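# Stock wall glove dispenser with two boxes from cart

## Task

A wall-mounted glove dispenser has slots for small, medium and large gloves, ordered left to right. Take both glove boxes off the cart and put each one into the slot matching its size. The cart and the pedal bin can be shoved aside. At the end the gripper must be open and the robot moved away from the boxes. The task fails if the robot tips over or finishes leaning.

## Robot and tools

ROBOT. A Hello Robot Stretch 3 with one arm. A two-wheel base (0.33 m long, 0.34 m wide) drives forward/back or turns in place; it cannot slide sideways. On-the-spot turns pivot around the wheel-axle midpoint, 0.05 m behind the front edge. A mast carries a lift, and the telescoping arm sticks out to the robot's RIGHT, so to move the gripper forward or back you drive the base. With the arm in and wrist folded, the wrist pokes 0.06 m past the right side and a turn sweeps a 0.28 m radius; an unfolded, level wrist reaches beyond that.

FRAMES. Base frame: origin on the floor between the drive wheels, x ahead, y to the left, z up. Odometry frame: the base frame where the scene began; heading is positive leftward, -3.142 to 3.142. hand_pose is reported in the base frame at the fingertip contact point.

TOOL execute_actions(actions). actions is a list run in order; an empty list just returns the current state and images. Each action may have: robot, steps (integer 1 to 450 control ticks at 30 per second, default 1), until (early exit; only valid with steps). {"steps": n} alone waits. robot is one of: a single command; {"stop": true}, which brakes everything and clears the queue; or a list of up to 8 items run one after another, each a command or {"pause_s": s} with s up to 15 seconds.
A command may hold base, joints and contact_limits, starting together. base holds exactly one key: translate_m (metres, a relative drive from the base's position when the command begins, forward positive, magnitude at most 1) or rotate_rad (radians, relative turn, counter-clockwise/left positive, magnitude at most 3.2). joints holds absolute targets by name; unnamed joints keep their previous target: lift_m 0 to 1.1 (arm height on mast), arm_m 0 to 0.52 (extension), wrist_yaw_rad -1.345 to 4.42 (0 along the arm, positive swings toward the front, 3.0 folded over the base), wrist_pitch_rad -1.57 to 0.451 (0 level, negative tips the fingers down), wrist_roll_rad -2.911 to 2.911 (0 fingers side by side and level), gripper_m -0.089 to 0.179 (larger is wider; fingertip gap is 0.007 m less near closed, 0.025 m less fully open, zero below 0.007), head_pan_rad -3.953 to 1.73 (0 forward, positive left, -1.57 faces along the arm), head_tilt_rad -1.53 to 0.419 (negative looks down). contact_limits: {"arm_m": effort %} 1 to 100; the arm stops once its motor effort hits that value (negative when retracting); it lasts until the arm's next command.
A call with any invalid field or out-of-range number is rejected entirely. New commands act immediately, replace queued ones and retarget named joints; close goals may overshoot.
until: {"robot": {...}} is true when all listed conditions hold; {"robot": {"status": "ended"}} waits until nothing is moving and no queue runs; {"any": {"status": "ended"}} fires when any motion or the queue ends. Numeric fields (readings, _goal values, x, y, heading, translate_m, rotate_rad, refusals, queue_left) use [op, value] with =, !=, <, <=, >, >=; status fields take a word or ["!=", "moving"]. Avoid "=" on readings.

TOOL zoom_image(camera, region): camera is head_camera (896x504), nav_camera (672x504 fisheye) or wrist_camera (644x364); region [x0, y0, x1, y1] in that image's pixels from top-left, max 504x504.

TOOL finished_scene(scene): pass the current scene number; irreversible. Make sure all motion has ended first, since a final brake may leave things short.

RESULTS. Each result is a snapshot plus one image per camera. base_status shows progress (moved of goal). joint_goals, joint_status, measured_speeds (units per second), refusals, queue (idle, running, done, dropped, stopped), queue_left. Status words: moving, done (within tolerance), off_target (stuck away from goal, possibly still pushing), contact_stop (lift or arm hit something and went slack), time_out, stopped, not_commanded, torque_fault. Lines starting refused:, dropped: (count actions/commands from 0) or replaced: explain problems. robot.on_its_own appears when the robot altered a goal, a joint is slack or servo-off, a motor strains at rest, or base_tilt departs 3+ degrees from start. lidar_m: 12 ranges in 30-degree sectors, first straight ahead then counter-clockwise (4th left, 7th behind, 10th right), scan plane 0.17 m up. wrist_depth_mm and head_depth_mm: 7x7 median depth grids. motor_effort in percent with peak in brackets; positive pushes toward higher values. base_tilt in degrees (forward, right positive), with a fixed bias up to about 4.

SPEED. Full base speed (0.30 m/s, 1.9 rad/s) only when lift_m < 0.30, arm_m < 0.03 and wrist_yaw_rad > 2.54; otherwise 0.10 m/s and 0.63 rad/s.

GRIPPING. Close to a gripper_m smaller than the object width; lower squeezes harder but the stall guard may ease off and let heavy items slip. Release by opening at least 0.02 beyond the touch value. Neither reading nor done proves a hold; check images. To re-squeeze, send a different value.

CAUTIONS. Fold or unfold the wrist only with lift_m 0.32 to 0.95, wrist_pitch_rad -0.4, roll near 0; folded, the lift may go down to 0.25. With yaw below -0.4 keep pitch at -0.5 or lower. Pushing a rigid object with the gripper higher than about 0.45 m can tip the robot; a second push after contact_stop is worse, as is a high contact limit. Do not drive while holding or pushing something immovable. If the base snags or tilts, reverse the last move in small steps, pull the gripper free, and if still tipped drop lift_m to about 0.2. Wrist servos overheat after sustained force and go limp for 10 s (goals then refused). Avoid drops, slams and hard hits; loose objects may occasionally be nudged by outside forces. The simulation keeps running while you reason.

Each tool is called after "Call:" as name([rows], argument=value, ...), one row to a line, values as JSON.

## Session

Call:
execute_actions(actions=[])

Scene clock: 0.00 s.
robot.base_odometry: x=+0.000 y=+0.000 heading=+0.000 (m, m, rad; robot's odometry frame)
robot.turned_by_wheels: +0.000 (rad since the last result)
robot.turned_by_imu: +0.000 (rad since the last result)
robot.base_tilt: forward=-0.1 right=+0.0 (deg)
robot.lidar_m: 2.47 2.46 2.02 1.06 1.06 1.18 1.87 1.84 2.48 2.09 1.78 1.86
robot.head_depth_mm: 2136 2883 2984 2958 3015 3002 2293 / 2142 2828 2856 2839 2882 2867 2340 / 2136 2693 2731 2749 2728 2765 2297 / 2154 2606 2597 2622 2659 2625 2298 / 2126 2468 2491 2520 2508 2550 2298 / 2155 2394 2418 2417 2420 2448 2283 / 2159 2322 2301 2341 2347 2374 2310
robot.base_status: not_commanded
robot.joint_positions: lift_m=+0.568 arm_m=-0.002 wrist_yaw_rad=+2.897 wrist_pitch_rad=-0.481 wrist_roll_rad=+0.001 gripper_m=+0.037 head_pan_rad=+0.010 head_tilt_rad=+0.002
robot.joint_goals: lift_m=+0.568 arm_m=-0.002 wrist_yaw_rad=+2.897 wrist_pitch_rad=-0.481 wrist_roll_rad=+0.001 gripper_m=+0.037 head_pan_rad=+0.010 head_tilt_rad=+0.002
robot.joint_status: lift_m=not_commanded arm_m=not_commanded wrist_yaw_rad=not_commanded wrist_pitch_rad=not_commanded wrist_roll_rad=not_commanded gripper_m=not_commanded head_pan_rad=not_commanded head_tilt_rad=not_commanded
robot.measured_speeds: translate_m=+0.000 rotate_rad=+0.000 lift_m=+0.000 arm_m=+0.000 wrist_yaw_rad=+0.000 wrist_pitch_rad=+0.000 wrist_roll_rad=+0.000 head_pan_rad=+0.000 head_tilt_rad=+0.000
robot: refusals=0 queue=idle queue_left=0
robot.motor_effort: left_wheel=-1 right_wheel=-1 lift_m=+33 arm_m=+0 wrist_yaw_rad=-2 wrist_pitch_rad=+4 wrist_roll_rad=+0 gripper_m=+1 head_pan_rad=+0 head_tilt_rad=+2 (%)
robot.hand_pose: x=+0.0311 y=+0.0664 z=+0.5664 quat_wxyz=(+0.251, +0.702, +0.083, +0.661) (m; robot's base frame)
robot.wrist_depth_mm: - 922 - - - - - / - 987 - - - - - / - - - - - - - / - - - - - - - / 963 - 954 931 939 926 916 / 821 - - 820 824 800 793 / 734 711 698 707 689 701 698
pictures: head_camera (sideways: a quarter turn clockwise sets it upright), nav_camera (sideways: a quarter turn counterclockwise sets it upright), wrist_camera
Images, in order (width x height): head_camera 896x504, nav_camera 672x504, wrist_camera 644x364.

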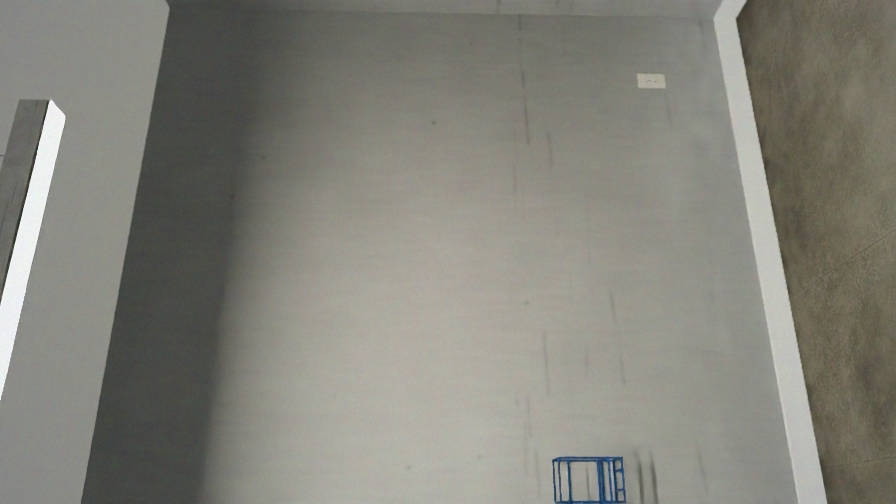

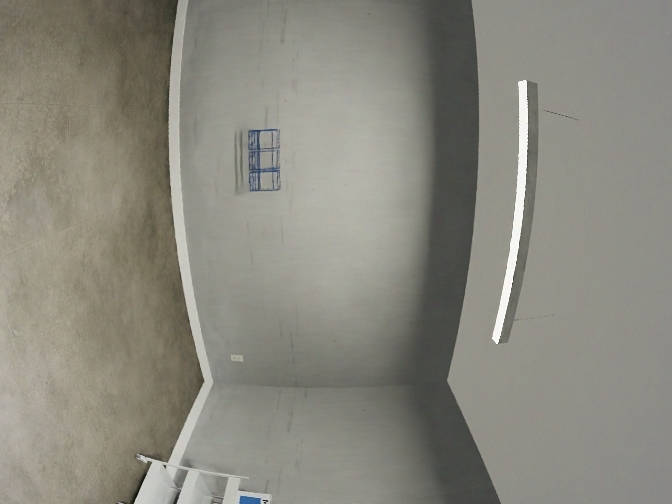

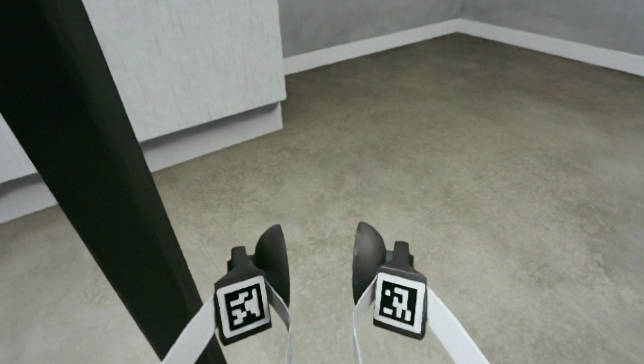

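Call:
execute_actions([
  {"robot":{"joints":{"head_pan_rad":-0.8,"head_tilt_rad":-0.3,"lift_m":0.28,"wrist_yaw_rad":3.1}},"steps":90,"until":{"robot":{"status":"ended"}}},
])

Scene clock: 7.10 s.
robot.base_odometry: x=+0.000 y=+0.000 heading=+0.000 (m, m, rad; robot's odometry frame)
robot.turned_by_wheels: +0.000 (rad since the last result)
robot.turned_by_imu: -0.001 (rad since the last result)
robot.base_tilt: forward=-0.1 right=+0.0 (deg)
robot.lidar_m: 2.47 2.46 2.02 1.06 1.06 1.18 1.87 1.84 2.48 2.09 1.78 1.85
robot.head_depth_mm: 1774 1872 1956 2038 2176 1989 1583 / 1837 1926 2018 2149 2282 1982 1568 / 1901 2008 2109 2245 2309 1979 1563 / 1979 2079 2183 2169 2221 1968 1559 / 2055 2164 2272 2221 2279 1949 1558 / 2142 2279 2406 2553 2516 1951 1554 / 2238 2385 2532 2679 2629 1944 1553
robot.base_status: not_commanded
robot.joint_positions: lift_m=+0.283 arm_m=-0.002 wrist_yaw_rad=+3.098 wrist_pitch_rad=-0.482 wrist_roll_rad=+0.001 gripper_m=+0.037 head_pan_rad=-0.793 head_tilt_rad=-0.296
robot.joint_goals: lift_m=+0.280 arm_m=-0.002 wrist_yaw_rad=+3.100 wrist_pitch_rad=-0.482 wrist_roll_rad=+0.001 gripper_m=+0.037 head_pan_rad=-0.800 head_tilt_rad=-0.300
robot.joint_status: lift_m=moving arm_m=not_commanded wrist_yaw_rad=moving wrist_pitch_rad=not_commanded wrist_roll_rad=not_commanded gripper_m=not_commanded head_pan_rad=done head_tilt_rad=done
robot.measured_speeds: translate_m=+0.000 rotate_rad=+0.000 lift_m=-0.036 arm_m=+0.000 wrist_yaw_rad=+0.000 wrist_pitch_rad=+0.000 wrist_roll_rad=+0.000 head_pan_rad=+0.000 head_tilt_rad=+0.000
robot: refusals=0 queue=running queue_left=0
robot.motor_effort: left_wheel=+0(0) right_wheel=+0(0) lift_m=+31(37) arm_m=+0(0) wrist_yaw_rad=+1(1) wrist_pitch_rad=+5(5) wrist_roll_rad=+0(0) gripper_m=-1(0) head_pan_rad=-3(42) head_tilt_rad=-2(25) (%)
robot.hand_pose: x=-0.0118 y=+0.0726 z=+0.2815 quat_wxyz=(+0.184, +0.690, +0.154, +0.683) (m; robot's base frame)
robot.wrist_depth_mm: 835 874 - - - - - / 927 - - - - - - / 863 858 826 825 826 826 798 / 684 679 664 663 666 655 647 / 573 564 - 561 555 541 551 / 488 498 - - 483 473 468 / 436 - - - 406 410 410
pictures: head_camera (sideways: a quarter turn clockwise sets it upright), nav_camera (sideways: a quarter turn counterclockwise sets it upright), wrist_camera
Images, in order (width x height): head_camera 896x504, nav_camera 672x504, wrist_camera 644x364.

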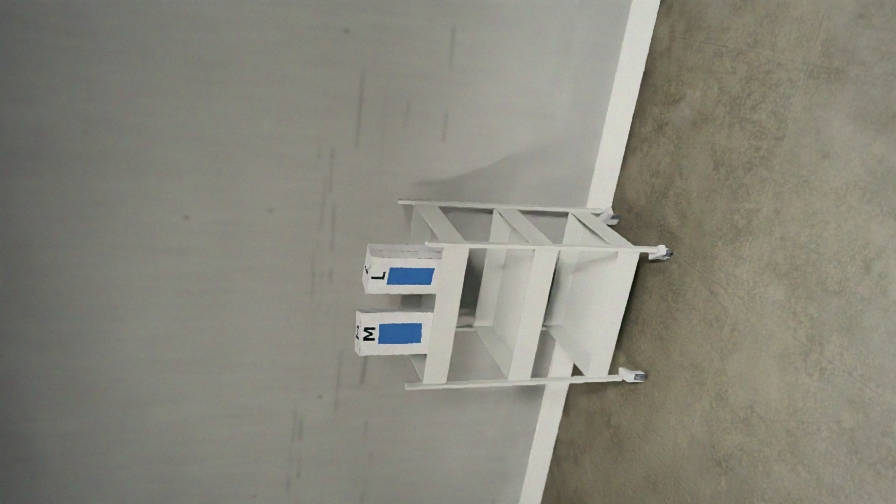

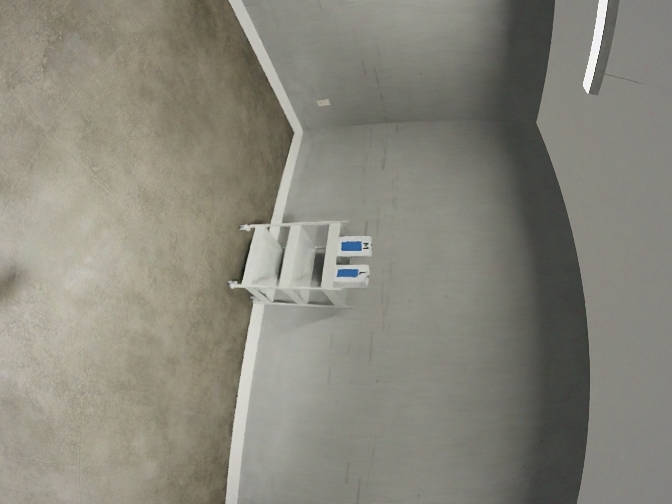

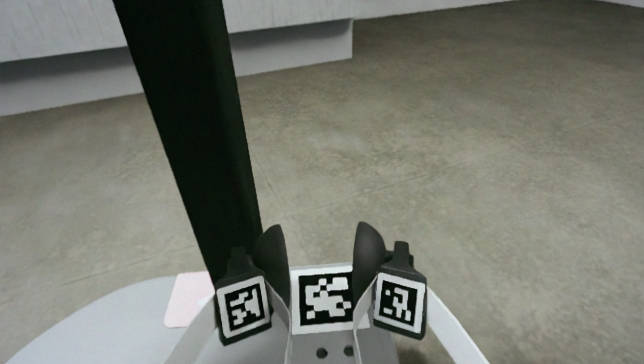

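Call:
execute_actions([
  {"robot":[{"base":{"rotate_rad":-0.475}},{"base":{"translate_m":1.0}},{"base":{"translate_m":0.42}},{"base":{"rotate_rad":0.835},"joints":{"lift_m":0.75,"wrist_pitch_rad":-0.4,"head_pan_rad":-1.57,"head_tilt_rad":-0.55}},{"joints":{"wrist_yaw_rad":0,"gripper_m":0.179}},{"joints":{"wrist_pitch_rad":0.02}}],"steps":450,"until":{"robot":{"status":"ended"}}},
  {"steps":300,"until":{"robot":{"status":"ended"}}},
])

Scene clock: 30.97 s.
robot.base_odometry: x=+1.263 y=-0.649 heading=+0.360 (m, m, rad; robot's odometry frame)
robot.turned_by_wheels: +0.360 (rad since the last result)
robot.turned_by_imu: +0.363 (rad since the last result)
robot.base_tilt: forward=-0.1 right=+0.0 (deg)
robot.lidar_m: 1.47 1.54 2.17 2.12 2.18 2.90 2.83 1.46 0.66 0.65 1.11 1.52
robot.head_depth_mm: 899 987 1087 1162 925 1103 1285 / 901 992 1089 844 909 1128 1218 / 901 980 1092 1114 922 1097 1223 / 900 987 1075 873 934 1086 1223 / 900 987 1089 888 910 1056 1214 / 899 984 1082 1216 1372 1483 1290 / 901 988 1086 1212 1377 1494 1282
robot.base_status: done (rotate_rad +0.8348 of +0.8350)
robot.joint_positions: lift_m=+0.750 arm_m=-0.002 wrist_yaw_rad=+0.002 wrist_pitch_rad=-0.006 wrist_roll_rad=+0.001 gripper_m=+0.179 head_pan_rad=-1.563 head_tilt_rad=-0.544
robot.joint_goals: lift_m=+0.750 arm_m=-0.002 wrist_yaw_rad=+0.000 wrist_pitch_rad=+0.020 wrist_roll_rad=+0.001 gripper_m=+0.179 head_pan_rad=-1.570 head_tilt_rad=-0.550
robot.joint_status: lift_m=done arm_m=not_commanded wrist_yaw_rad=done wrist_pitch_rad=done wrist_roll_rad=not_commanded gripper_m=done head_pan_rad=done head_tilt_rad=done
robot.measured_speeds: translate_m=+0.000 rotate_rad=+0.000 lift_m=+0.000 arm_m=+0.000 wrist_yaw_rad=+0.000 wrist_pitch_rad=+0.000 wrist_roll_rad=+0.000 head_pan_rad=+0.000 head_tilt_rad=+0.000
robot: refusals=0 queue=done queue_left=0
robot.motor_effort: left_wheel=-3(8) right_wheel=+2(6) lift_m=+37(40) arm_m=+0(0) wrist_yaw_rad=-2(2) wrist_pitch_rad=+8(7) wrist_roll_rad=+0(0) gripper_m=+0(86) head_pan_rad=-4(42) head_tilt_rad=-3(25) (%)
robot.hand_pose: x=-0.0209 y=-0.3993 z=+0.8631 quat_wxyz=(+0.707, +0.003, -0.707, -0.001) (m; robot's base frame)
robot.wrist_depth_mm: 768 753 742 780 763 759 736 / 793 781 784 802 768 785 762 / 805 806 808 798 807 792 780 / 825 820 821 532 510 807 822 / 859 838 844 536 525 633 838 / 895 861 593 438 429 430 851 / - 893 886 765 766 877 -
pictures: head_camera (sideways: a quarter turn clockwise sets it upright), nav_camera (sideways: a quarter turn counterclockwise sets it upright), wrist_camera
Images, in order (width x height): head_camera 896x504, nav_camera 672x504, wrist_camera 644x364.

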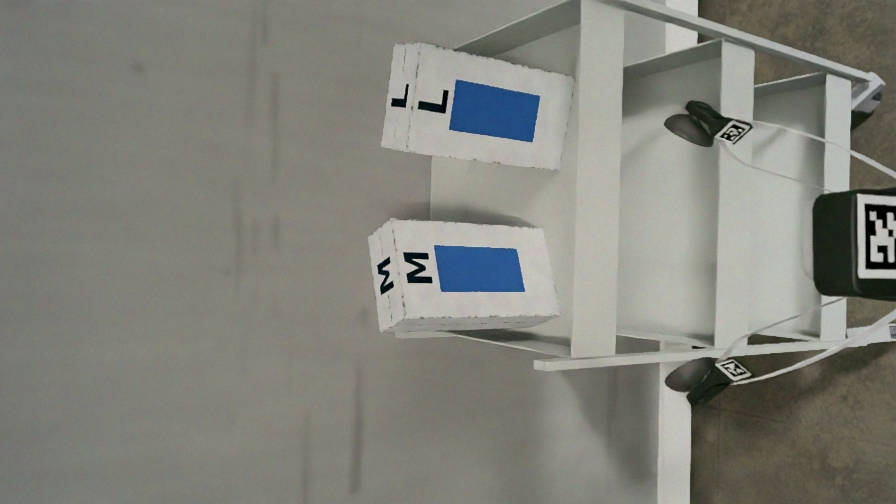

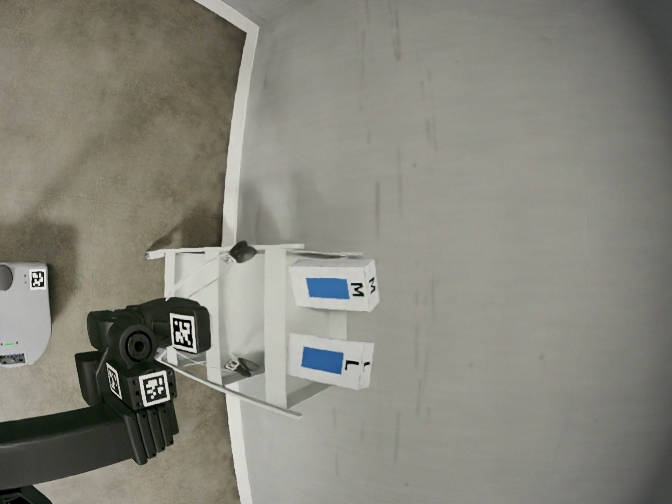

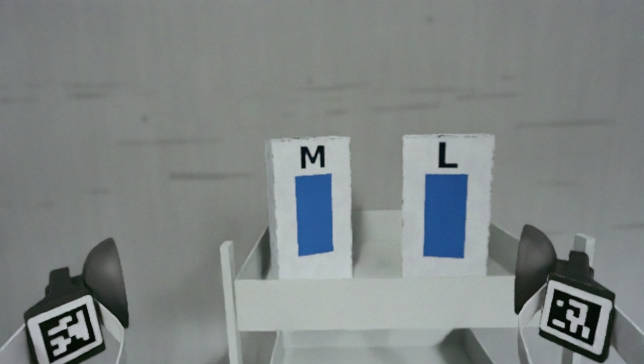

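Call:
execute_actions([
  {"robot":[{"base":{"rotate_rad":-0.2},"joints":{"lift_m":0.765,"gripper_m":0.14}},{"base":{"translate_m":-0.042},"joints":{"arm_m":0.2}}],"steps":450,"until":{"robot":{"status":"ended"}}},
])

Scene clock: 42.10 s.
robot.base_odometry: x=+1.221 y=-0.656 heading=+0.160 (m, m, rad; robot's odometry frame)
robot.turned_by_wheels: -0.200 (rad since the last result)
robot.turned_by_imu: -0.203 (rad since the last result)
robot.base_tilt: forward=-0.1 right=+0.0 (deg)
robot.lidar_m: 1.51 1.53 1.87 2.68 2.21 2.55 2.79 1.85 1.18 0.65 0.66 1.32
robot.head_depth_mm: 981 1080 1204 1358 1557 1547 - / 959 1059 1178 1318 1476 - 1274 / 943 1035 1149 1245 900 - 1248 / 922 1013 1117 857 - - 1219 / 906 993 1090 1083 941 1083 1212 / 894 977 1075 880 912 1084 1212 / 872 956 1051 823 890 1050 1230
robot.base_status: done (translate_m -0.0420 of -0.0420)
robot.joint_positions: lift_m=+0.765 arm_m=+0.200 wrist_yaw_rad=+0.001 wrist_pitch_rad=-0.004 wrist_roll_rad=+0.001 gripper_m=+0.140 head_pan_rad=-1.563 head_tilt_rad=-0.544
robot.joint_goals: lift_m=+0.765 arm_m=+0.200 wrist_yaw_rad=+0.000 wrist_pitch_rad=+0.020 wrist_roll_rad=+0.001 gripper_m=+0.140 head_pan_rad=-1.570 head_tilt_rad=-0.550
robot.joint_status: lift_m=done arm_m=done wrist_yaw_rad=done wrist_pitch_rad=done wrist_roll_rad=not_commanded gripper_m=done head_pan_rad=done head_tilt_rad=done
robot.measured_speeds: translate_m=+0.000 rotate_rad=+0.000 lift_m=+0.000 arm_m=+0.000 wrist_yaw_rad=+0.000 wrist_pitch_rad=+0.000 wrist_roll_rad=+0.000 head_pan_rad=+0.000 head_tilt_rad=+0.000
robot: refusals=0 queue=done queue_left=0
robot.motor_effort: left_wheel=+2(5) right_wheel=-3(5) lift_m=+37(38) arm_m=+5(8) wrist_yaw_rad=-1(2) wrist_pitch_rad=+7(8) wrist_roll_rad=+0(0) gripper_m=+0(87) head_pan_rad=-3(4) head_tilt_rad=-3(3) (%)
robot.hand_pose: x=-0.0213 y=-0.6008 z=+0.8784 quat_wxyz=(+0.707, +0.002, -0.707, -0.001) (m; robot's base frame)
robot.wrist_depth_mm: 526 544 574 607 630 662 711 / 537 558 591 622 652 680 738 / 547 567 602 632 670 708 737 / 303 327 608 322 690 733 772 / 297 326 616 327 698 748 790 / 306 - 546 337 713 - 826 / 308 352 449 348 400 756 859
pictures: head_camera (sideways: a quarter turn clockwise sets it upright), nav_camera (sideways: a quarter turn counterclockwise sets it upright), wrist_camera
Images, in order (width x height): head_camera 896x504, nav_camera 672x504, wrist_camera 644x364.

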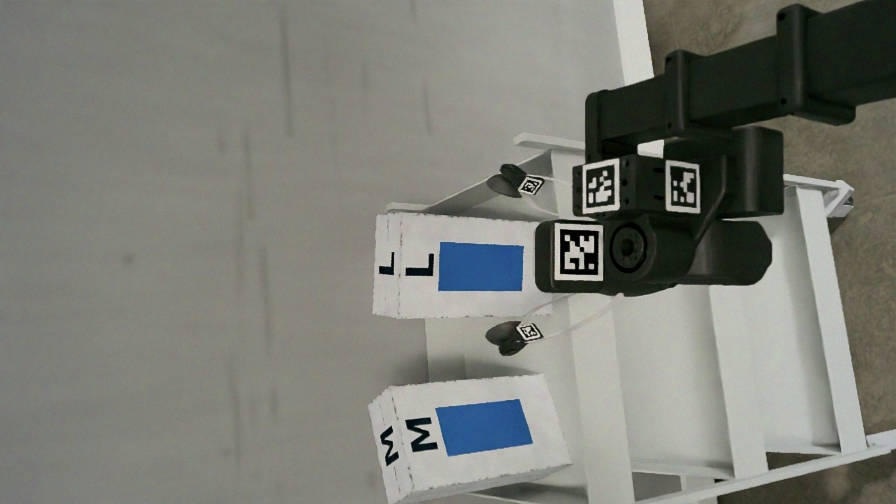

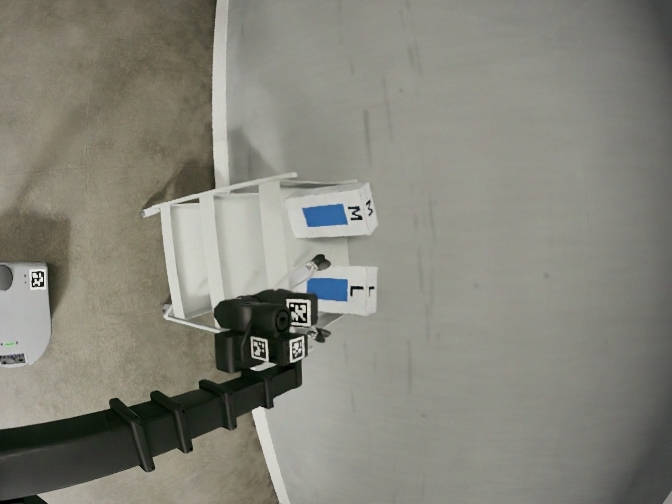

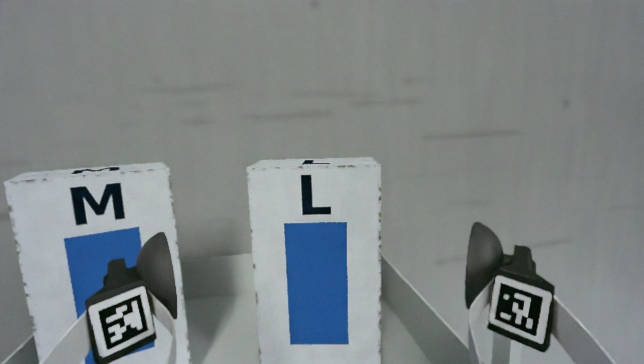

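Call:
execute_actions([
  {"robot":[{"base":{"translate_m":0.005},"joints":{"gripper_m":0.155}},{"joints":{"arm_m":0.4}}],"steps":450,"until":{"robot":{"status":"ended"}}},
])

Scene clock: 49.23 s.
robot.base_odometry: x=+1.226 y=-0.655 heading=+0.160 (m, m, rad; robot's odometry frame)
robot.turned_by_wheels: +0.000 (rad since the last result)
robot.turned_by_imu: -0.001 (rad since the last result)
robot.base_tilt: forward=-0.1 right=+0.0 (deg)
robot.lidar_m: 1.51 1.51 1.86 2.68 2.24 2.54 2.80 1.85 1.18 0.65 0.66 1.32
robot.head_depth_mm: 980 1080 1205 1357 1560 1566 - / 957 1055 1174 1319 1503 - 1281 / 943 1031 1150 1227 924 1130 1253 / 923 1009 1114 - 941 1124 1221 / 907 993 1087 1061 939 1084 1215 / 889 974 1061 866 910 1077 1206 / 874 953 1050 828 881 1034 1227
robot.base_status: done (translate_m +0.0050 of +0.0050)
robot.joint_positions: lift_m=+0.765 arm_m=+0.400 wrist_yaw_rad=+0.001 wrist_pitch_rad=-0.004 wrist_roll_rad=+0.001 gripper_m=+0.155 head_pan_rad=-1.563 head_tilt_rad=-0.544
robot.joint_goals: lift_m=+0.765 arm_m=+0.400 wrist_yaw_rad=+0.000 wrist_pitch_rad=+0.020 wrist_roll_rad=+0.001 gripper_m=+0.155 head_pan_rad=-1.570 head_tilt_rad=-0.550
robot.joint_status: lift_m=done arm_m=done wrist_yaw_rad=done wrist_pitch_rad=done wrist_roll_rad=not_commanded gripper_m=done head_pan_rad=done head_tilt_rad=done
robot.measured_speeds: translate_m=+0.000 rotate_rad=+0.000 lift_m=+0.000 arm_m=+0.000 wrist_yaw_rad=+0.000 wrist_pitch_rad=+0.000 wrist_roll_rad=+0.000 head_pan_rad=+0.000 head_tilt_rad=+0.000
robot: refusals=0 queue=done queue_left=0
robot.motor_effort: left_wheel=+2(6) right_wheel=-3(5) lift_m=+37(37) arm_m=+6(5) wrist_yaw_rad=-2(3) wrist_pitch_rad=+8(8) wrist_roll_rad=+0(0) gripper_m=+0(62) head_pan_rad=-3(4) head_tilt_rad=-4(3) (%)
robot.hand_pose: x=-0.0213 y=-0.8008 z=+0.8785 quat_wxyz=(+0.707, +0.002, -0.707, -0.001) (m; robot's base frame)
robot.wrist_depth_mm: 363 381 397 415 437 456 480 / 371 388 405 427 449 473 501 / 379 401 417 436 460 481 513 / 388 406 427 441 472 503 533 / 400 413 126 123 120 499 553 / 405 125 124 122 121 121 575 / - 346 128 126 125 540 604
pictures: head_camera (sideways: a quarter turn clockwise sets it upright), nav_camera (sideways: a quarter turn counterclockwise sets it upright), wrist_camera
Images, in order (width x height): head_camera 896x504, nav_camera 672x504, wrist_camera 644x364.

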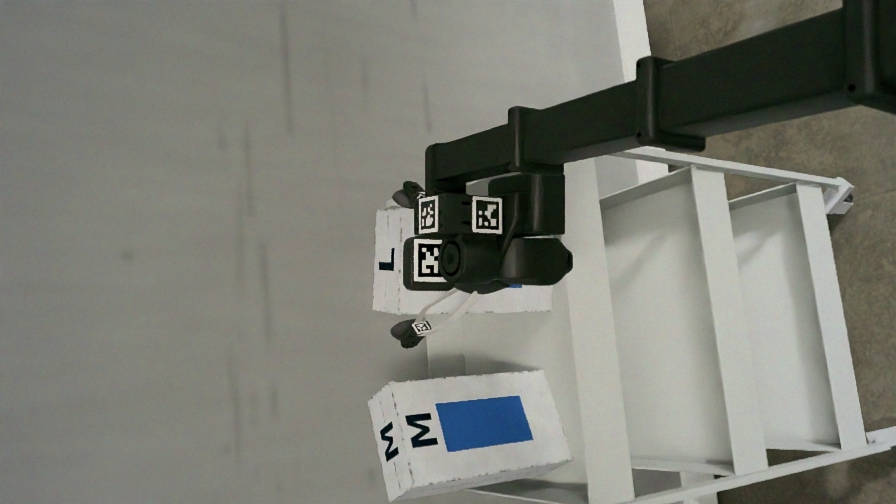

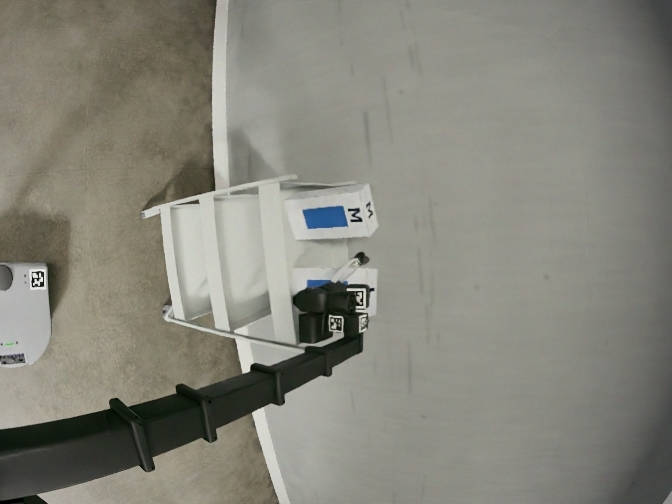

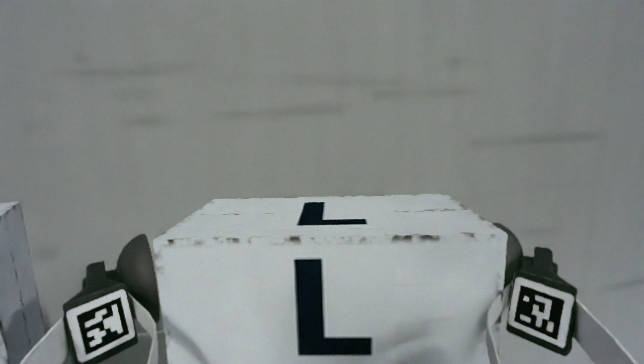

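Call:
execute_actions([
  {"robot":[{"joints":{"gripper_m":0.076}},{"pause_s":0.5},{"joints":{"lift_m":0.92}}],"steps":450,"until":{"robot":{"status":"ended"}}},
  {"robot":{"joints":{"wrist_pitch_rad":0.1}},"steps":25},
  {"robot":[{"joints":{"arm_m":0.0}},{"base":{"rotate_rad":1.074}},{"base":{"translate_m":1.0},"joints":{"lift_m":1.06}},{"base":{"translate_m":0.23}},{"base":{"rotate_rad":0.696},"joints":{"head_tilt_rad":-0.75}},{"joints":{"arm_m":0.15}}],"steps":450,"until":{"robot":{"status":"ended"}}},
  {"steps":450,"until":{"robot":{"status":"ended"}}},
])

Scene clock: 85.00 s.
robot.base_odometry: x=+1.633 y=+0.506 heading=+1.930 (m, m, rad; robot's odometry frame)
robot.turned_by_wheels: +1.770 (rad since the last result)
robot.turned_by_imu: +1.782 (rad since the last result)
robot.base_tilt: forward=-0.1 right=+0.0 (deg)
robot.lidar_m: 1.72 1.58 1.62 3.53 2.79 1.73 2.04 1.04 0.78 0.76 0.79 1.11
robot.head_depth_mm: - - 850 1000 1220 1361 1200 / - - 830 998 1221 1354 1196 / - - 831 976 1217 1350 1187 / - - 558 951 1209 1345 1177 / 430 502 772 971 1212 1337 1184 / 658 738 847 997 1215 1334 1177 / 650 739 849 995 1218 1332 1172
robot.base_status: done (rotate_rad +0.6958 of +0.6960)
robot.joint_positions: lift_m=+1.060 arm_m=+0.150 wrist_yaw_rad=+0.000 wrist_pitch_rad=+0.010 wrist_roll_rad=+0.001 gripper_m=+0.077 head_pan_rad=-1.563 head_tilt_rad=-0.741
robot.joint_goals: lift_m=+1.060 arm_m=+0.150 wrist_yaw_rad=+0.000 wrist_pitch_rad=+0.100 wrist_roll_rad=+0.001 gripper_m=+0.076 head_pan_rad=-1.570 head_tilt_rad=-0.750
robot.joint_status: lift_m=done arm_m=done wrist_yaw_rad=done wrist_pitch_rad=off_target wrist_roll_rad=not_commanded gripper_m=done head_pan_rad=done head_tilt_rad=done
robot.measured_speeds: translate_m=+0.000 rotate_rad=+0.000 lift_m=+0.000 arm_m=+0.000 wrist_yaw_rad=+0.000 wrist_pitch_rad=+0.000 wrist_roll_rad=+0.000 head_pan_rad=+0.000 head_tilt_rad=+0.000
robot: refusals=0 queue=done queue_left=0
robot.motor_effort: left_wheel=-3(7) right_wheel=+2(6) lift_m=+43(43) arm_m=+5(4) wrist_yaw_rad=-1(5) wrist_pitch_rad=+28(30) wrist_roll_rad=+0(0) gripper_m=-20(97) head_pan_rad=-2(4) head_tilt_rad=-5(24) (%)
robot.hand_pose: x=-0.0214 y=-0.5511 z=+1.1768 quat_wxyz=(+0.707, -0.003, -0.707, +0.003) (m; robot's base frame)
robot.wrist_depth_mm: 342 339 337 338 334 337 332 / 347 344 346 345 346 344 345 / 358 356 358 351 352 354 352 / 364 365 365 363 364 362 360 / 376 374 129 125 123 370 373 / 389 127 125 124 124 124 382 / 395 129 128 127 126 394 389
pictures: head_camera (sideways: a quarter turn clockwise sets it upright), nav_camera (sideways: a quarter turn counterclockwise sets it upright), wrist_camera
Images, in order (width x height): head_camera 896x504, nav_camera 672x504, wrist_camera 644x364.

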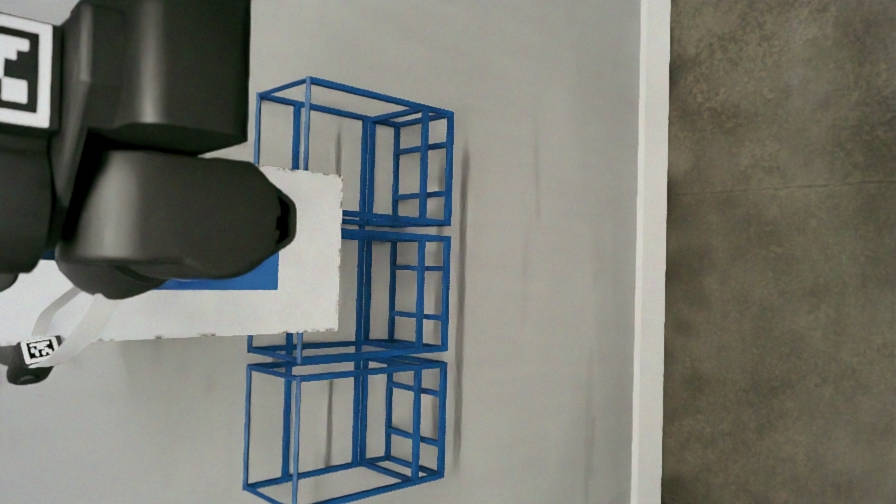

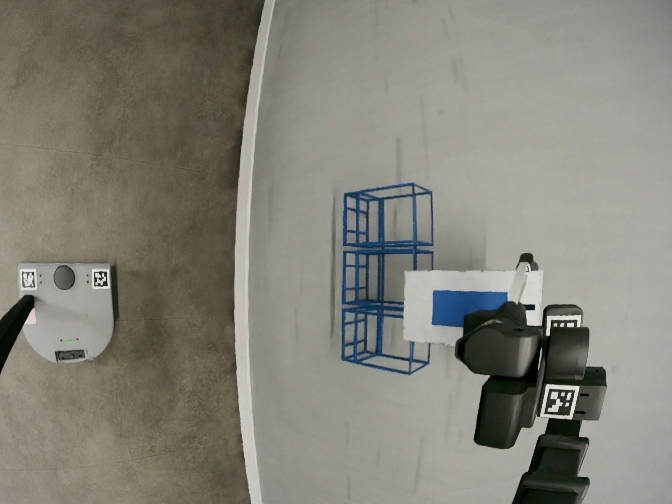

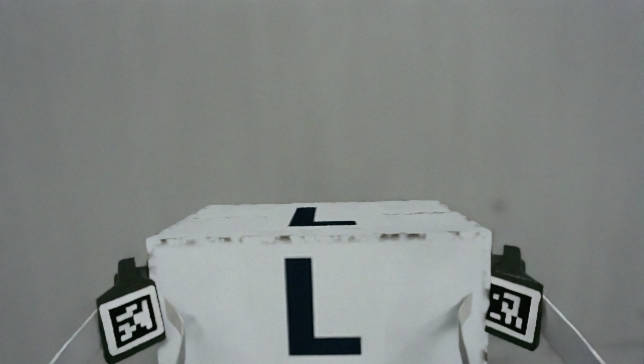

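Call:
execute_actions([
  {"robot":{"joints":{"wrist_pitch_rad":0.13}},"steps":15},
  {"robot":[{"base":{"rotate_rad":-0.012}},{"base":{"translate_m":-0.097},"joints":{"head_tilt_rad":-0.68}},{"joints":{"arm_m":0.31}},{"joints":{"lift_m":1.03}}],"steps":450,"until":{"robot":{"status":"ended"}}},
])

Scene clock: 99.53 s.
robot.base_odometry: x=+1.666 y=+0.415 heading=+1.918 (m, m, rad; robot's odometry frame)
robot.turned_by_wheels: -0.012 (rad since the last result)
robot.turned_by_imu: -0.014 (rad since the last result)
robot.base_tilt: forward=-0.1 right=+0.0 (deg)
robot.lidar_m: 1.81 1.65 1.74 3.52 2.70 1.63 1.94 1.05 0.78 0.75 0.79 1.09
robot.head_depth_mm: - 722 819 952 1135 1340 1217 / 655 732 819 948 1134 1336 1219 / - 733 816 927 1130 1328 1212 / - 667 815 924 1127 1320 1210 / 595 668 807 884 1121 1319 1203 / 639 716 812 916 1119 1307 1205 / 638 714 796 897 1116 1303 1198
robot.base_status: done (translate_m -0.0970 of -0.0970)
robot.joint_positions: lift_m=+1.030 arm_m=+0.310 wrist_yaw_rad=+0.000 wrist_pitch_rad=+0.039 wrist_roll_rad=+0.001 gripper_m=+0.077 head_pan_rad=-1.563 head_tilt_rad=-0.685
robot.joint_goals: lift_m=+1.030 arm_m=+0.310 wrist_yaw_rad=+0.000 wrist_pitch_rad=+0.130 wrist_roll_rad=+0.001 gripper_m=+0.076 head_pan_rad=-1.570 head_tilt_rad=-0.680
robot.joint_status: lift_m=done arm_m=done wrist_yaw_rad=done wrist_pitch_rad=off_target wrist_roll_rad=not_commanded gripper_m=done head_pan_rad=done head_tilt_rad=done
robot.measured_speeds: translate_m=+0.000 rotate_rad=+0.000 lift_m=+0.000 arm_m=+0.000 wrist_yaw_rad=+0.000 wrist_pitch_rad=+0.000 wrist_roll_rad=+0.000 head_pan_rad=+0.000 head_tilt_rad=+0.000
robot: refusals=0 queue=done queue_left=0
robot.motor_effort: left_wheel=-2(6) right_wheel=+2(4) lift_m=+35(41) arm_m=+5(4) wrist_yaw_rad=+0(1) wrist_pitch_rad=+28(32) wrist_roll_rad=+0(0) gripper_m=-20(20) head_pan_rad=-3(3) head_tilt_rad=+3(12) (%)
robot.hand_pose: x=-0.0215 y=-0.7116 z=+1.1546 quat_wxyz=(+0.707, -0.014, -0.707, +0.013) (m; robot's base frame)
robot.wrist_depth_mm: 188 189 190 190 189 189 190 / 192 192 193 193 192 193 192 / 196 196 197 196 196 197 197 / 200 201 201 202 200 201 202 / 204 203 128 125 123 205 205 / 209 126 126 124 124 124 210 / 214 130 128 127 126 216 215
pictures: head_camera (sideways: a quarter turn clockwise sets it upright), nav_camera (sideways: a quarter turn counterclockwise sets it upright), wrist_camera
Images, in order (width x height): head_camera 896x504, nav_camera 672x504, wrist_camera 644x364.

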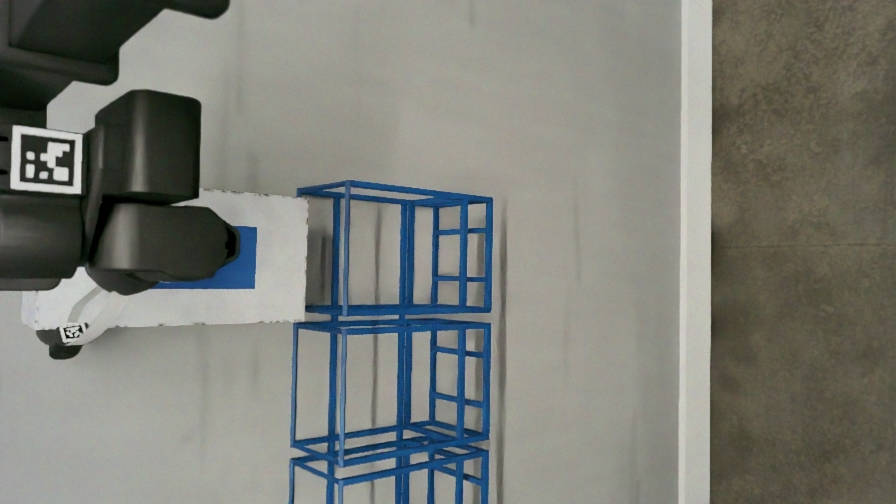

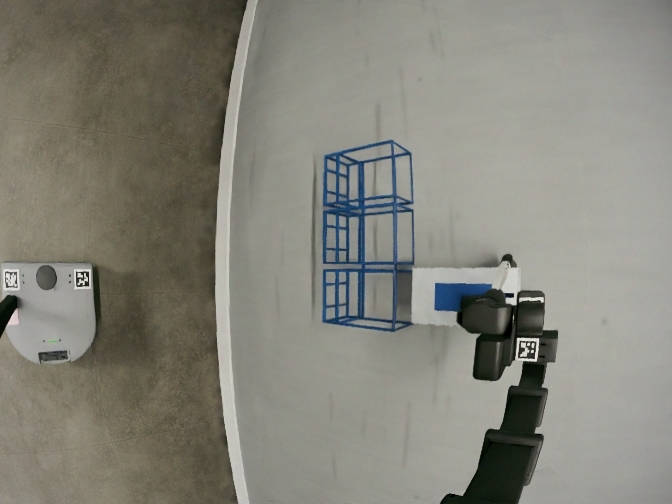

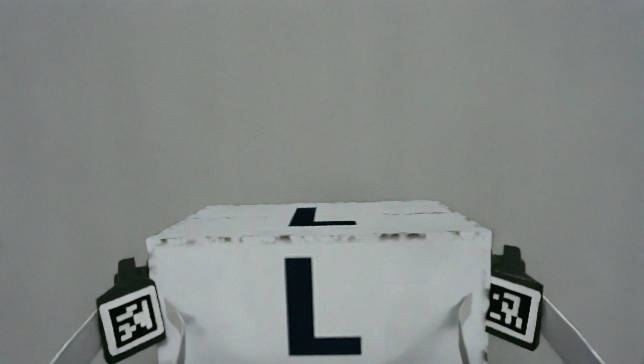

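Box centre 260, slot 248: back 0.012.

Call:
execute_actions([
  {"robot":[{"base":{"translate_m":-0.012}},{"joints":{"lift_m":0.97}}],"steps":450,"until":{"robot":{"status":"ended"}}},
])

Scene clock: 104.23 s.
robot.base_odometry: x=+1.670 y=+0.403 heading=+1.918 (m, m, rad; robot's odometry frame)
robot.turned_by_wheels: +0.000 (rad since the last result)
robot.turned_by_imu: -0.001 (rad since the last result)
robot.base_tilt: forward=-0.1 right=+0.0 (deg)
robot.lidar_m: 1.83 1.66 1.75 3.53 2.67 1.62 1.92 1.05 0.78 0.75 0.79 1.09
robot.head_depth_mm: 644 - - 949 1135 1338 1221 / 632 - 836 951 1124 1335 1218 / 627 - 817 929 1124 1326 1216 / 631 - 745 924 1126 1317 1203 / 630 684 771 881 1125 1309 1204 / 638 718 815 919 1119 1310 1209 / 638 715 797 888 1117 1304 1192
robot.base_status: done (translate_m -0.0120 of -0.0120)
robot.joint_positions: lift_m=+0.970 arm_m=+0.310 wrist_yaw_rad=-0.001 wrist_pitch_rad=+0.039 wrist_roll_rad=+0.001 gripper_m=+0.077 head_pan_rad=-1.563 head_tilt_rad=-0.685
robot.joint_goals: lift_m=+0.970 arm_m=+0.310 wrist_yaw_rad=+0.000 wrist_pitch_rad=+0.130 wrist_roll_rad=+0.001 gripper_m=+0.076 head_pan_rad=-1.570 head_tilt_rad=-0.680
robot.joint_status: lift_m=done arm_m=done wrist_yaw_rad=done wrist_pitch_rad=off_target wrist_roll_rad=not_commanded gripper_m=done head_pan_rad=done head_tilt_rad=done
robot.measured_speeds: translate_m=+0.000 rotate_rad=+0.000 lift_m=+0.000 arm_m=+0.000 wrist_yaw_rad=+0.000 wrist_pitch_rad=+0.000 wrist_roll_rad=+0.000 head_pan_rad=+0.000 head_tilt_rad=+0.000
robot: refusals=0 queue=done queue_left=0
robot.motor_effort: left_wheel=-2(5) right_wheel=+1(3) lift_m=+35(39) arm_m=+5(5) wrist_yaw_rad=+0(0) wrist_pitch_rad=+28(28) wrist_roll_rad=+0(0) gripper_m=-20(20) head_pan_rad=-4(4) head_tilt_rad=+2(3) (%)
robot.hand_pose: x=-0.0216 y=-0.7116 z=+1.0946 quat_wxyz=(+0.707, -0.014, -0.707, +0.013) (m; robot's base frame)
robot.wrist_depth_mm: 188 189 189 189 189 189 190 / 193 192 192 192 193 193 194 / 196 196 196 196 197 197 198 / 201 199 201 201 201 201 201 / 204 204 128 125 122 204 206 / 208 127 125 124 124 124 210 / 213 130 128 127 126 216 215
pictures: head_camera (sideways: a quarter turn clockwise sets it upright), nav_camera (sideways: a quarter turn counterclockwise sets it upright), wrist_camera
Images, in order (width x height): head_camera 896x504, nav_camera 672x504, wrist_camera 644x364.

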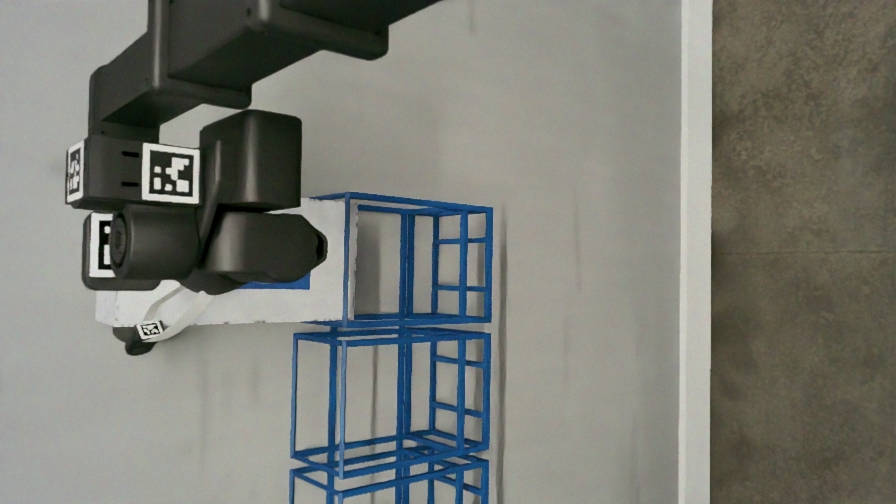

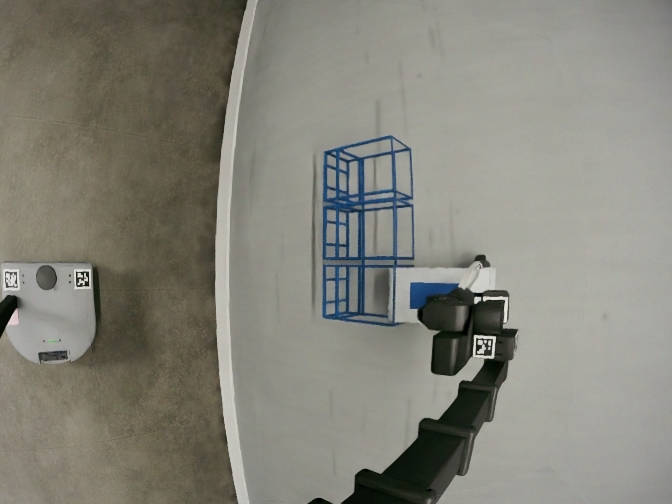

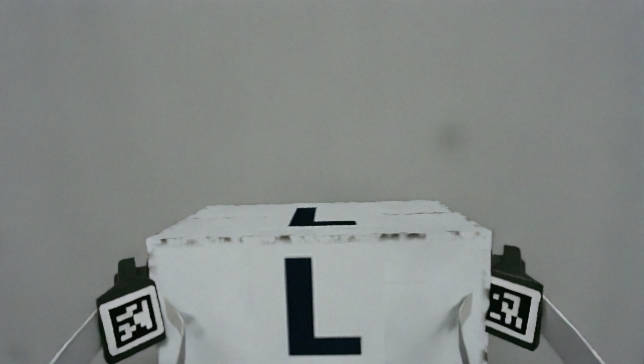

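Call:
execute_actions([
  {"robot":{"joints":{"lift_m":0.8,"head_tilt_rad":-0.55}},"steps":200,"until":{"robot":{"status":"ended"}}},
])

Call:
execute_actions([
  {"robot":[{"joints":{"gripper_m":0.179}},{"joints":{"lift_m":0.83,"wrist_pitch_rad":0.02}},{"joints":{"arm_m":0}}],"steps":400,"until":{"robot":{"status":"ended"}}},
])

Scene clock: 113.23 s.
robot.base_odometry: x=+1.670 y=+0.403 heading=+1.918 (m, m, rad; robot's odometry frame)
robot.turned_by_wheels: +0.000 (rad since the last result)
robot.turned_by_imu: -0.001 (rad since the last result)
robot.base_tilt: forward=-0.1 right=+0.0 (deg)
robot.lidar_m: 1.83 1.66 1.76 3.52 2.68 1.62 1.93 1.05 0.78 0.75 0.79 1.09
robot.head_depth_mm: 630 693 769 862 982 - - / 630 693 765 846 - 1140 1261 / 628 688 765 831 1019 1139 1261 / 627 689 751 - 1022 1136 1251 / 625 688 760 768 973 1124 1252 / 626 685 761 855 970 1126 1245 / 624 685 759 832 934 1124 1243
robot.base_status: done (translate_m -0.0120 of -0.0120)
robot.joint_positions: lift_m=+0.800 arm_m=+0.310 wrist_yaw_rad=-0.001 wrist_pitch_rad=+0.059 wrist_roll_rad=+0.001 gripper_m=+0.077 head_pan_rad=-1.563 head_tilt_rad=-0.557
robot.joint_goals: lift_m=+0.800 arm_m=+0.310 wrist_yaw_rad=+0.000 wrist_pitch_rad=+0.130 wrist_roll_rad=+0.001 gripper_m=+0.076 head_pan_rad=-1.570 head_tilt_rad=-0.550
robot.joint_status: lift_m=done arm_m=done wrist_yaw_rad=done wrist_pitch_rad=off_target wrist_roll_rad=not_commanded gripper_m=done head_pan_rad=done head_tilt_rad=done
robot.measured_speeds: translate_m=+0.000 rotate_rad=+0.000 lift_m=+0.000 arm_m=+0.000 wrist_yaw_rad=+0.000 wrist_pitch_rad=+0.000 wrist_roll_rad=+0.000 head_pan_rad=+0.000 head_tilt_rad=+0.000
robot: refusals=0 queue=done queue_left=0
robot.motor_effort: left_wheel=-2(2) right_wheel=+1(2) lift_m=+32(35) arm_m=+5(5) wrist_yaw_rad=+0(1) wrist_pitch_rad=+22(28) wrist_roll_rad=+0(0) gripper_m=-20(20) head_pan_rad=-3(3) head_tilt_rad=+3(18) (%)
robot.hand_pose: x=-0.0216 y=-0.7118 z=+0.9299 quat_wxyz=(+0.707, -0.021, -0.707, +0.021) (m; robot's base frame)
robot.wrist_depth_mm: 191 191 191 191 191 192 192 / 194 194 194 194 194 195 194 / 197 197 197 198 197 198 198 / 200 201 201 201 200 201 201 / 206 204 127 124 123 205 205 / 207 127 125 124 124 124 209 / 212 129 128 127 126 130 214
pictures: head_camera (sideways: a quarter turn clockwise sets it upright), nav_camera (sideways: a quarter turn counterclockwise sets it upright), wrist_camera
Images, in order (width x height): head_camera 896x504, nav_camera 672x504, wrist_camera 644x364.

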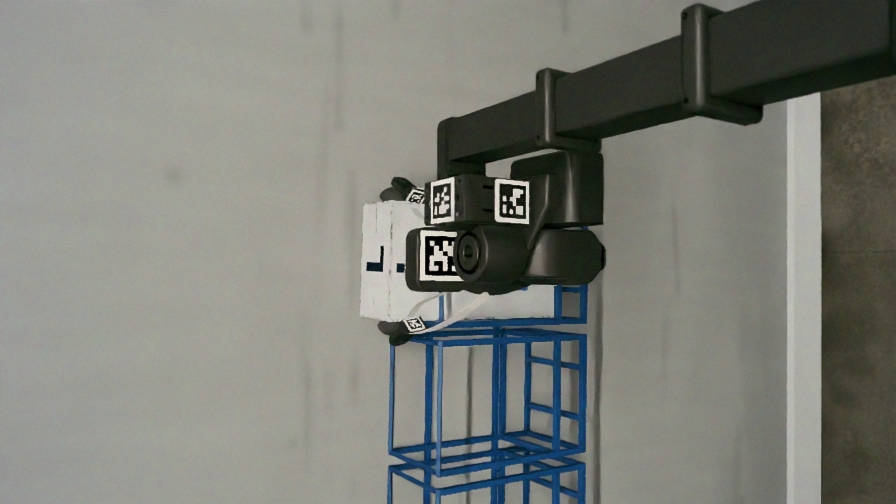

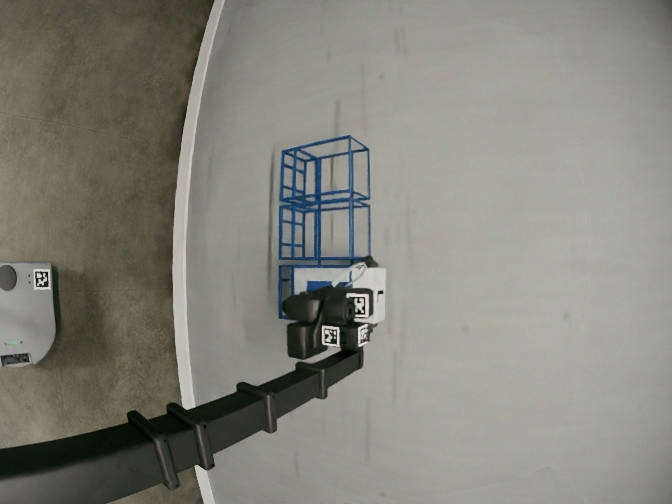

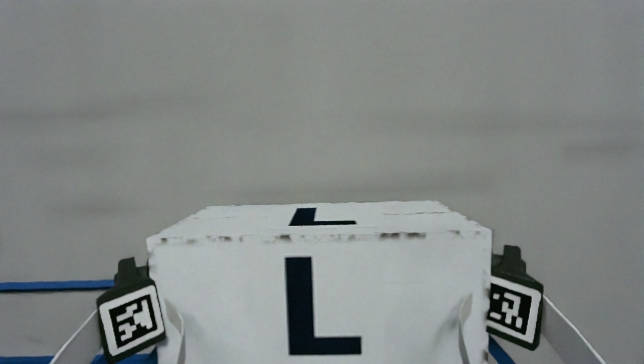

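Scene clock: 119.13 s.
robot.base_odometry: x=+1.670 y=+0.403 heading=+1.918 (m, m, rad; robot's odometry frame)
robot.turned_by_wheels: +0.000 (rad since the last result)
robot.turned_by_imu: -0.001 (rad since the last result)
robot.base_tilt: forward=-0.1 right=-0.1 (deg)
robot.lidar_m: 1.83 1.65 1.76 3.52 2.68 1.63 1.92 1.05 0.78 0.75 0.79 1.09
robot.head_depth_mm: 631 691 769 863 980 1145 1275 / 631 694 766 860 962 1139 1265 / 629 691 764 845 978 1110 - / 628 688 766 739 835 1077 - / 629 688 763 765 912 1130 1255 / 625 686 761 852 932 1127 1249 / 625 687 758 833 931 1120 1249
robot.base_status: done (translate_m -0.0120 of -0.0120)
robot.joint_positions: lift_m=+0.830 arm_m=+0.000 wrist_yaw_rad=+0.001 wrist_pitch_rad=+0.002 wrist_roll_rad=+0.001 gripper_m=+0.179 head_pan_rad=-1.563 head_tilt_rad=-0.556
robot.joint_goals: lift_m=+0.830 arm_m=+0.000 wrist_yaw_rad=+0.000 wrist_pitch_rad=+0.020 wrist_roll_rad=+0.001 gripper_m=+0.179 head_pan_rad=-1.570 head_tilt_rad=-0.550
robot.joint_status: lift_m=done arm_m=done wrist_yaw_rad=done wrist_pitch_rad=done wrist_roll_rad=not_commanded gripper_m=done head_pan_rad=done head_tilt_rad=done
robot.measured_speeds: translate_m=+0.000 rotate_rad=+0.000 lift_m=+0.000 arm_m=+0.000 wrist_yaw_rad=+0.000 wrist_pitch_rad=+0.000 wrist_roll_rad=+0.000 head_pan_rad=+0.000 head_tilt_rad=+0.000
robot: refusals=0 queue=done queue_left=0
robot.motor_effort: left_wheel=-2(2) right_wheel=+1(2) lift_m=+37(39) arm_m=-5(5) wrist_yaw_rad=-1(3) wrist_pitch_rad=+6(20) wrist_roll_rad=+0(0) gripper_m=-1(88) head_pan_rad=-4(4) head_tilt_rad=+4(4) (%)
robot.hand_pose: x=-0.0213 y=-0.4016 z=+0.9450 quat_wxyz=(+0.707, +0.000, -0.707, +0.001) (m; robot's base frame)
robot.wrist_depth_mm: 473 474 468 481 475 474 473 / 485 483 489 485 484 491 485 / 498 498 492 497 503 501 500 / 510 508 512 417 510 508 514 / 535 521 518 419 528 529 534 / 544 541 533 434 537 539 535 / - 442 520 446 557 558 -
pictures: head_camera (sideways: a quarter turn clockwise sets it upright), nav_camera (sideways: a quarter turn counterclockwise sets it upright), wrist_camera
Images, in order (width x height): head_camera 896x504, nav_camera 672x504, wrist_camera 644x364.

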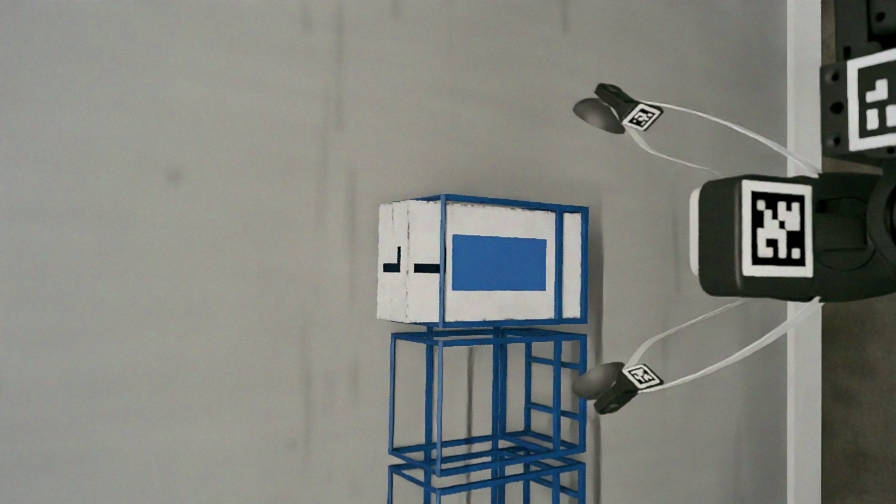

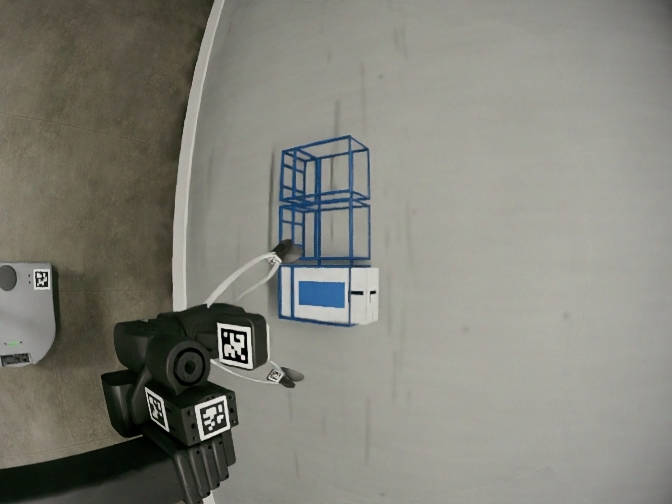

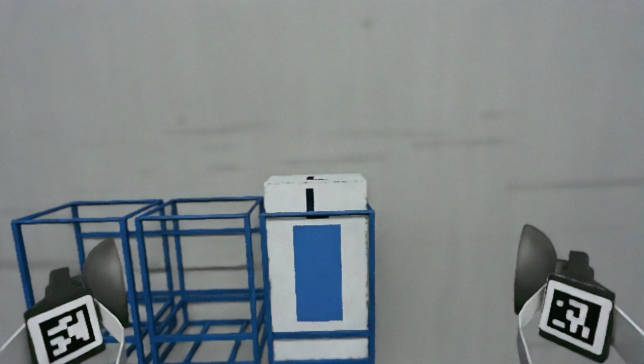

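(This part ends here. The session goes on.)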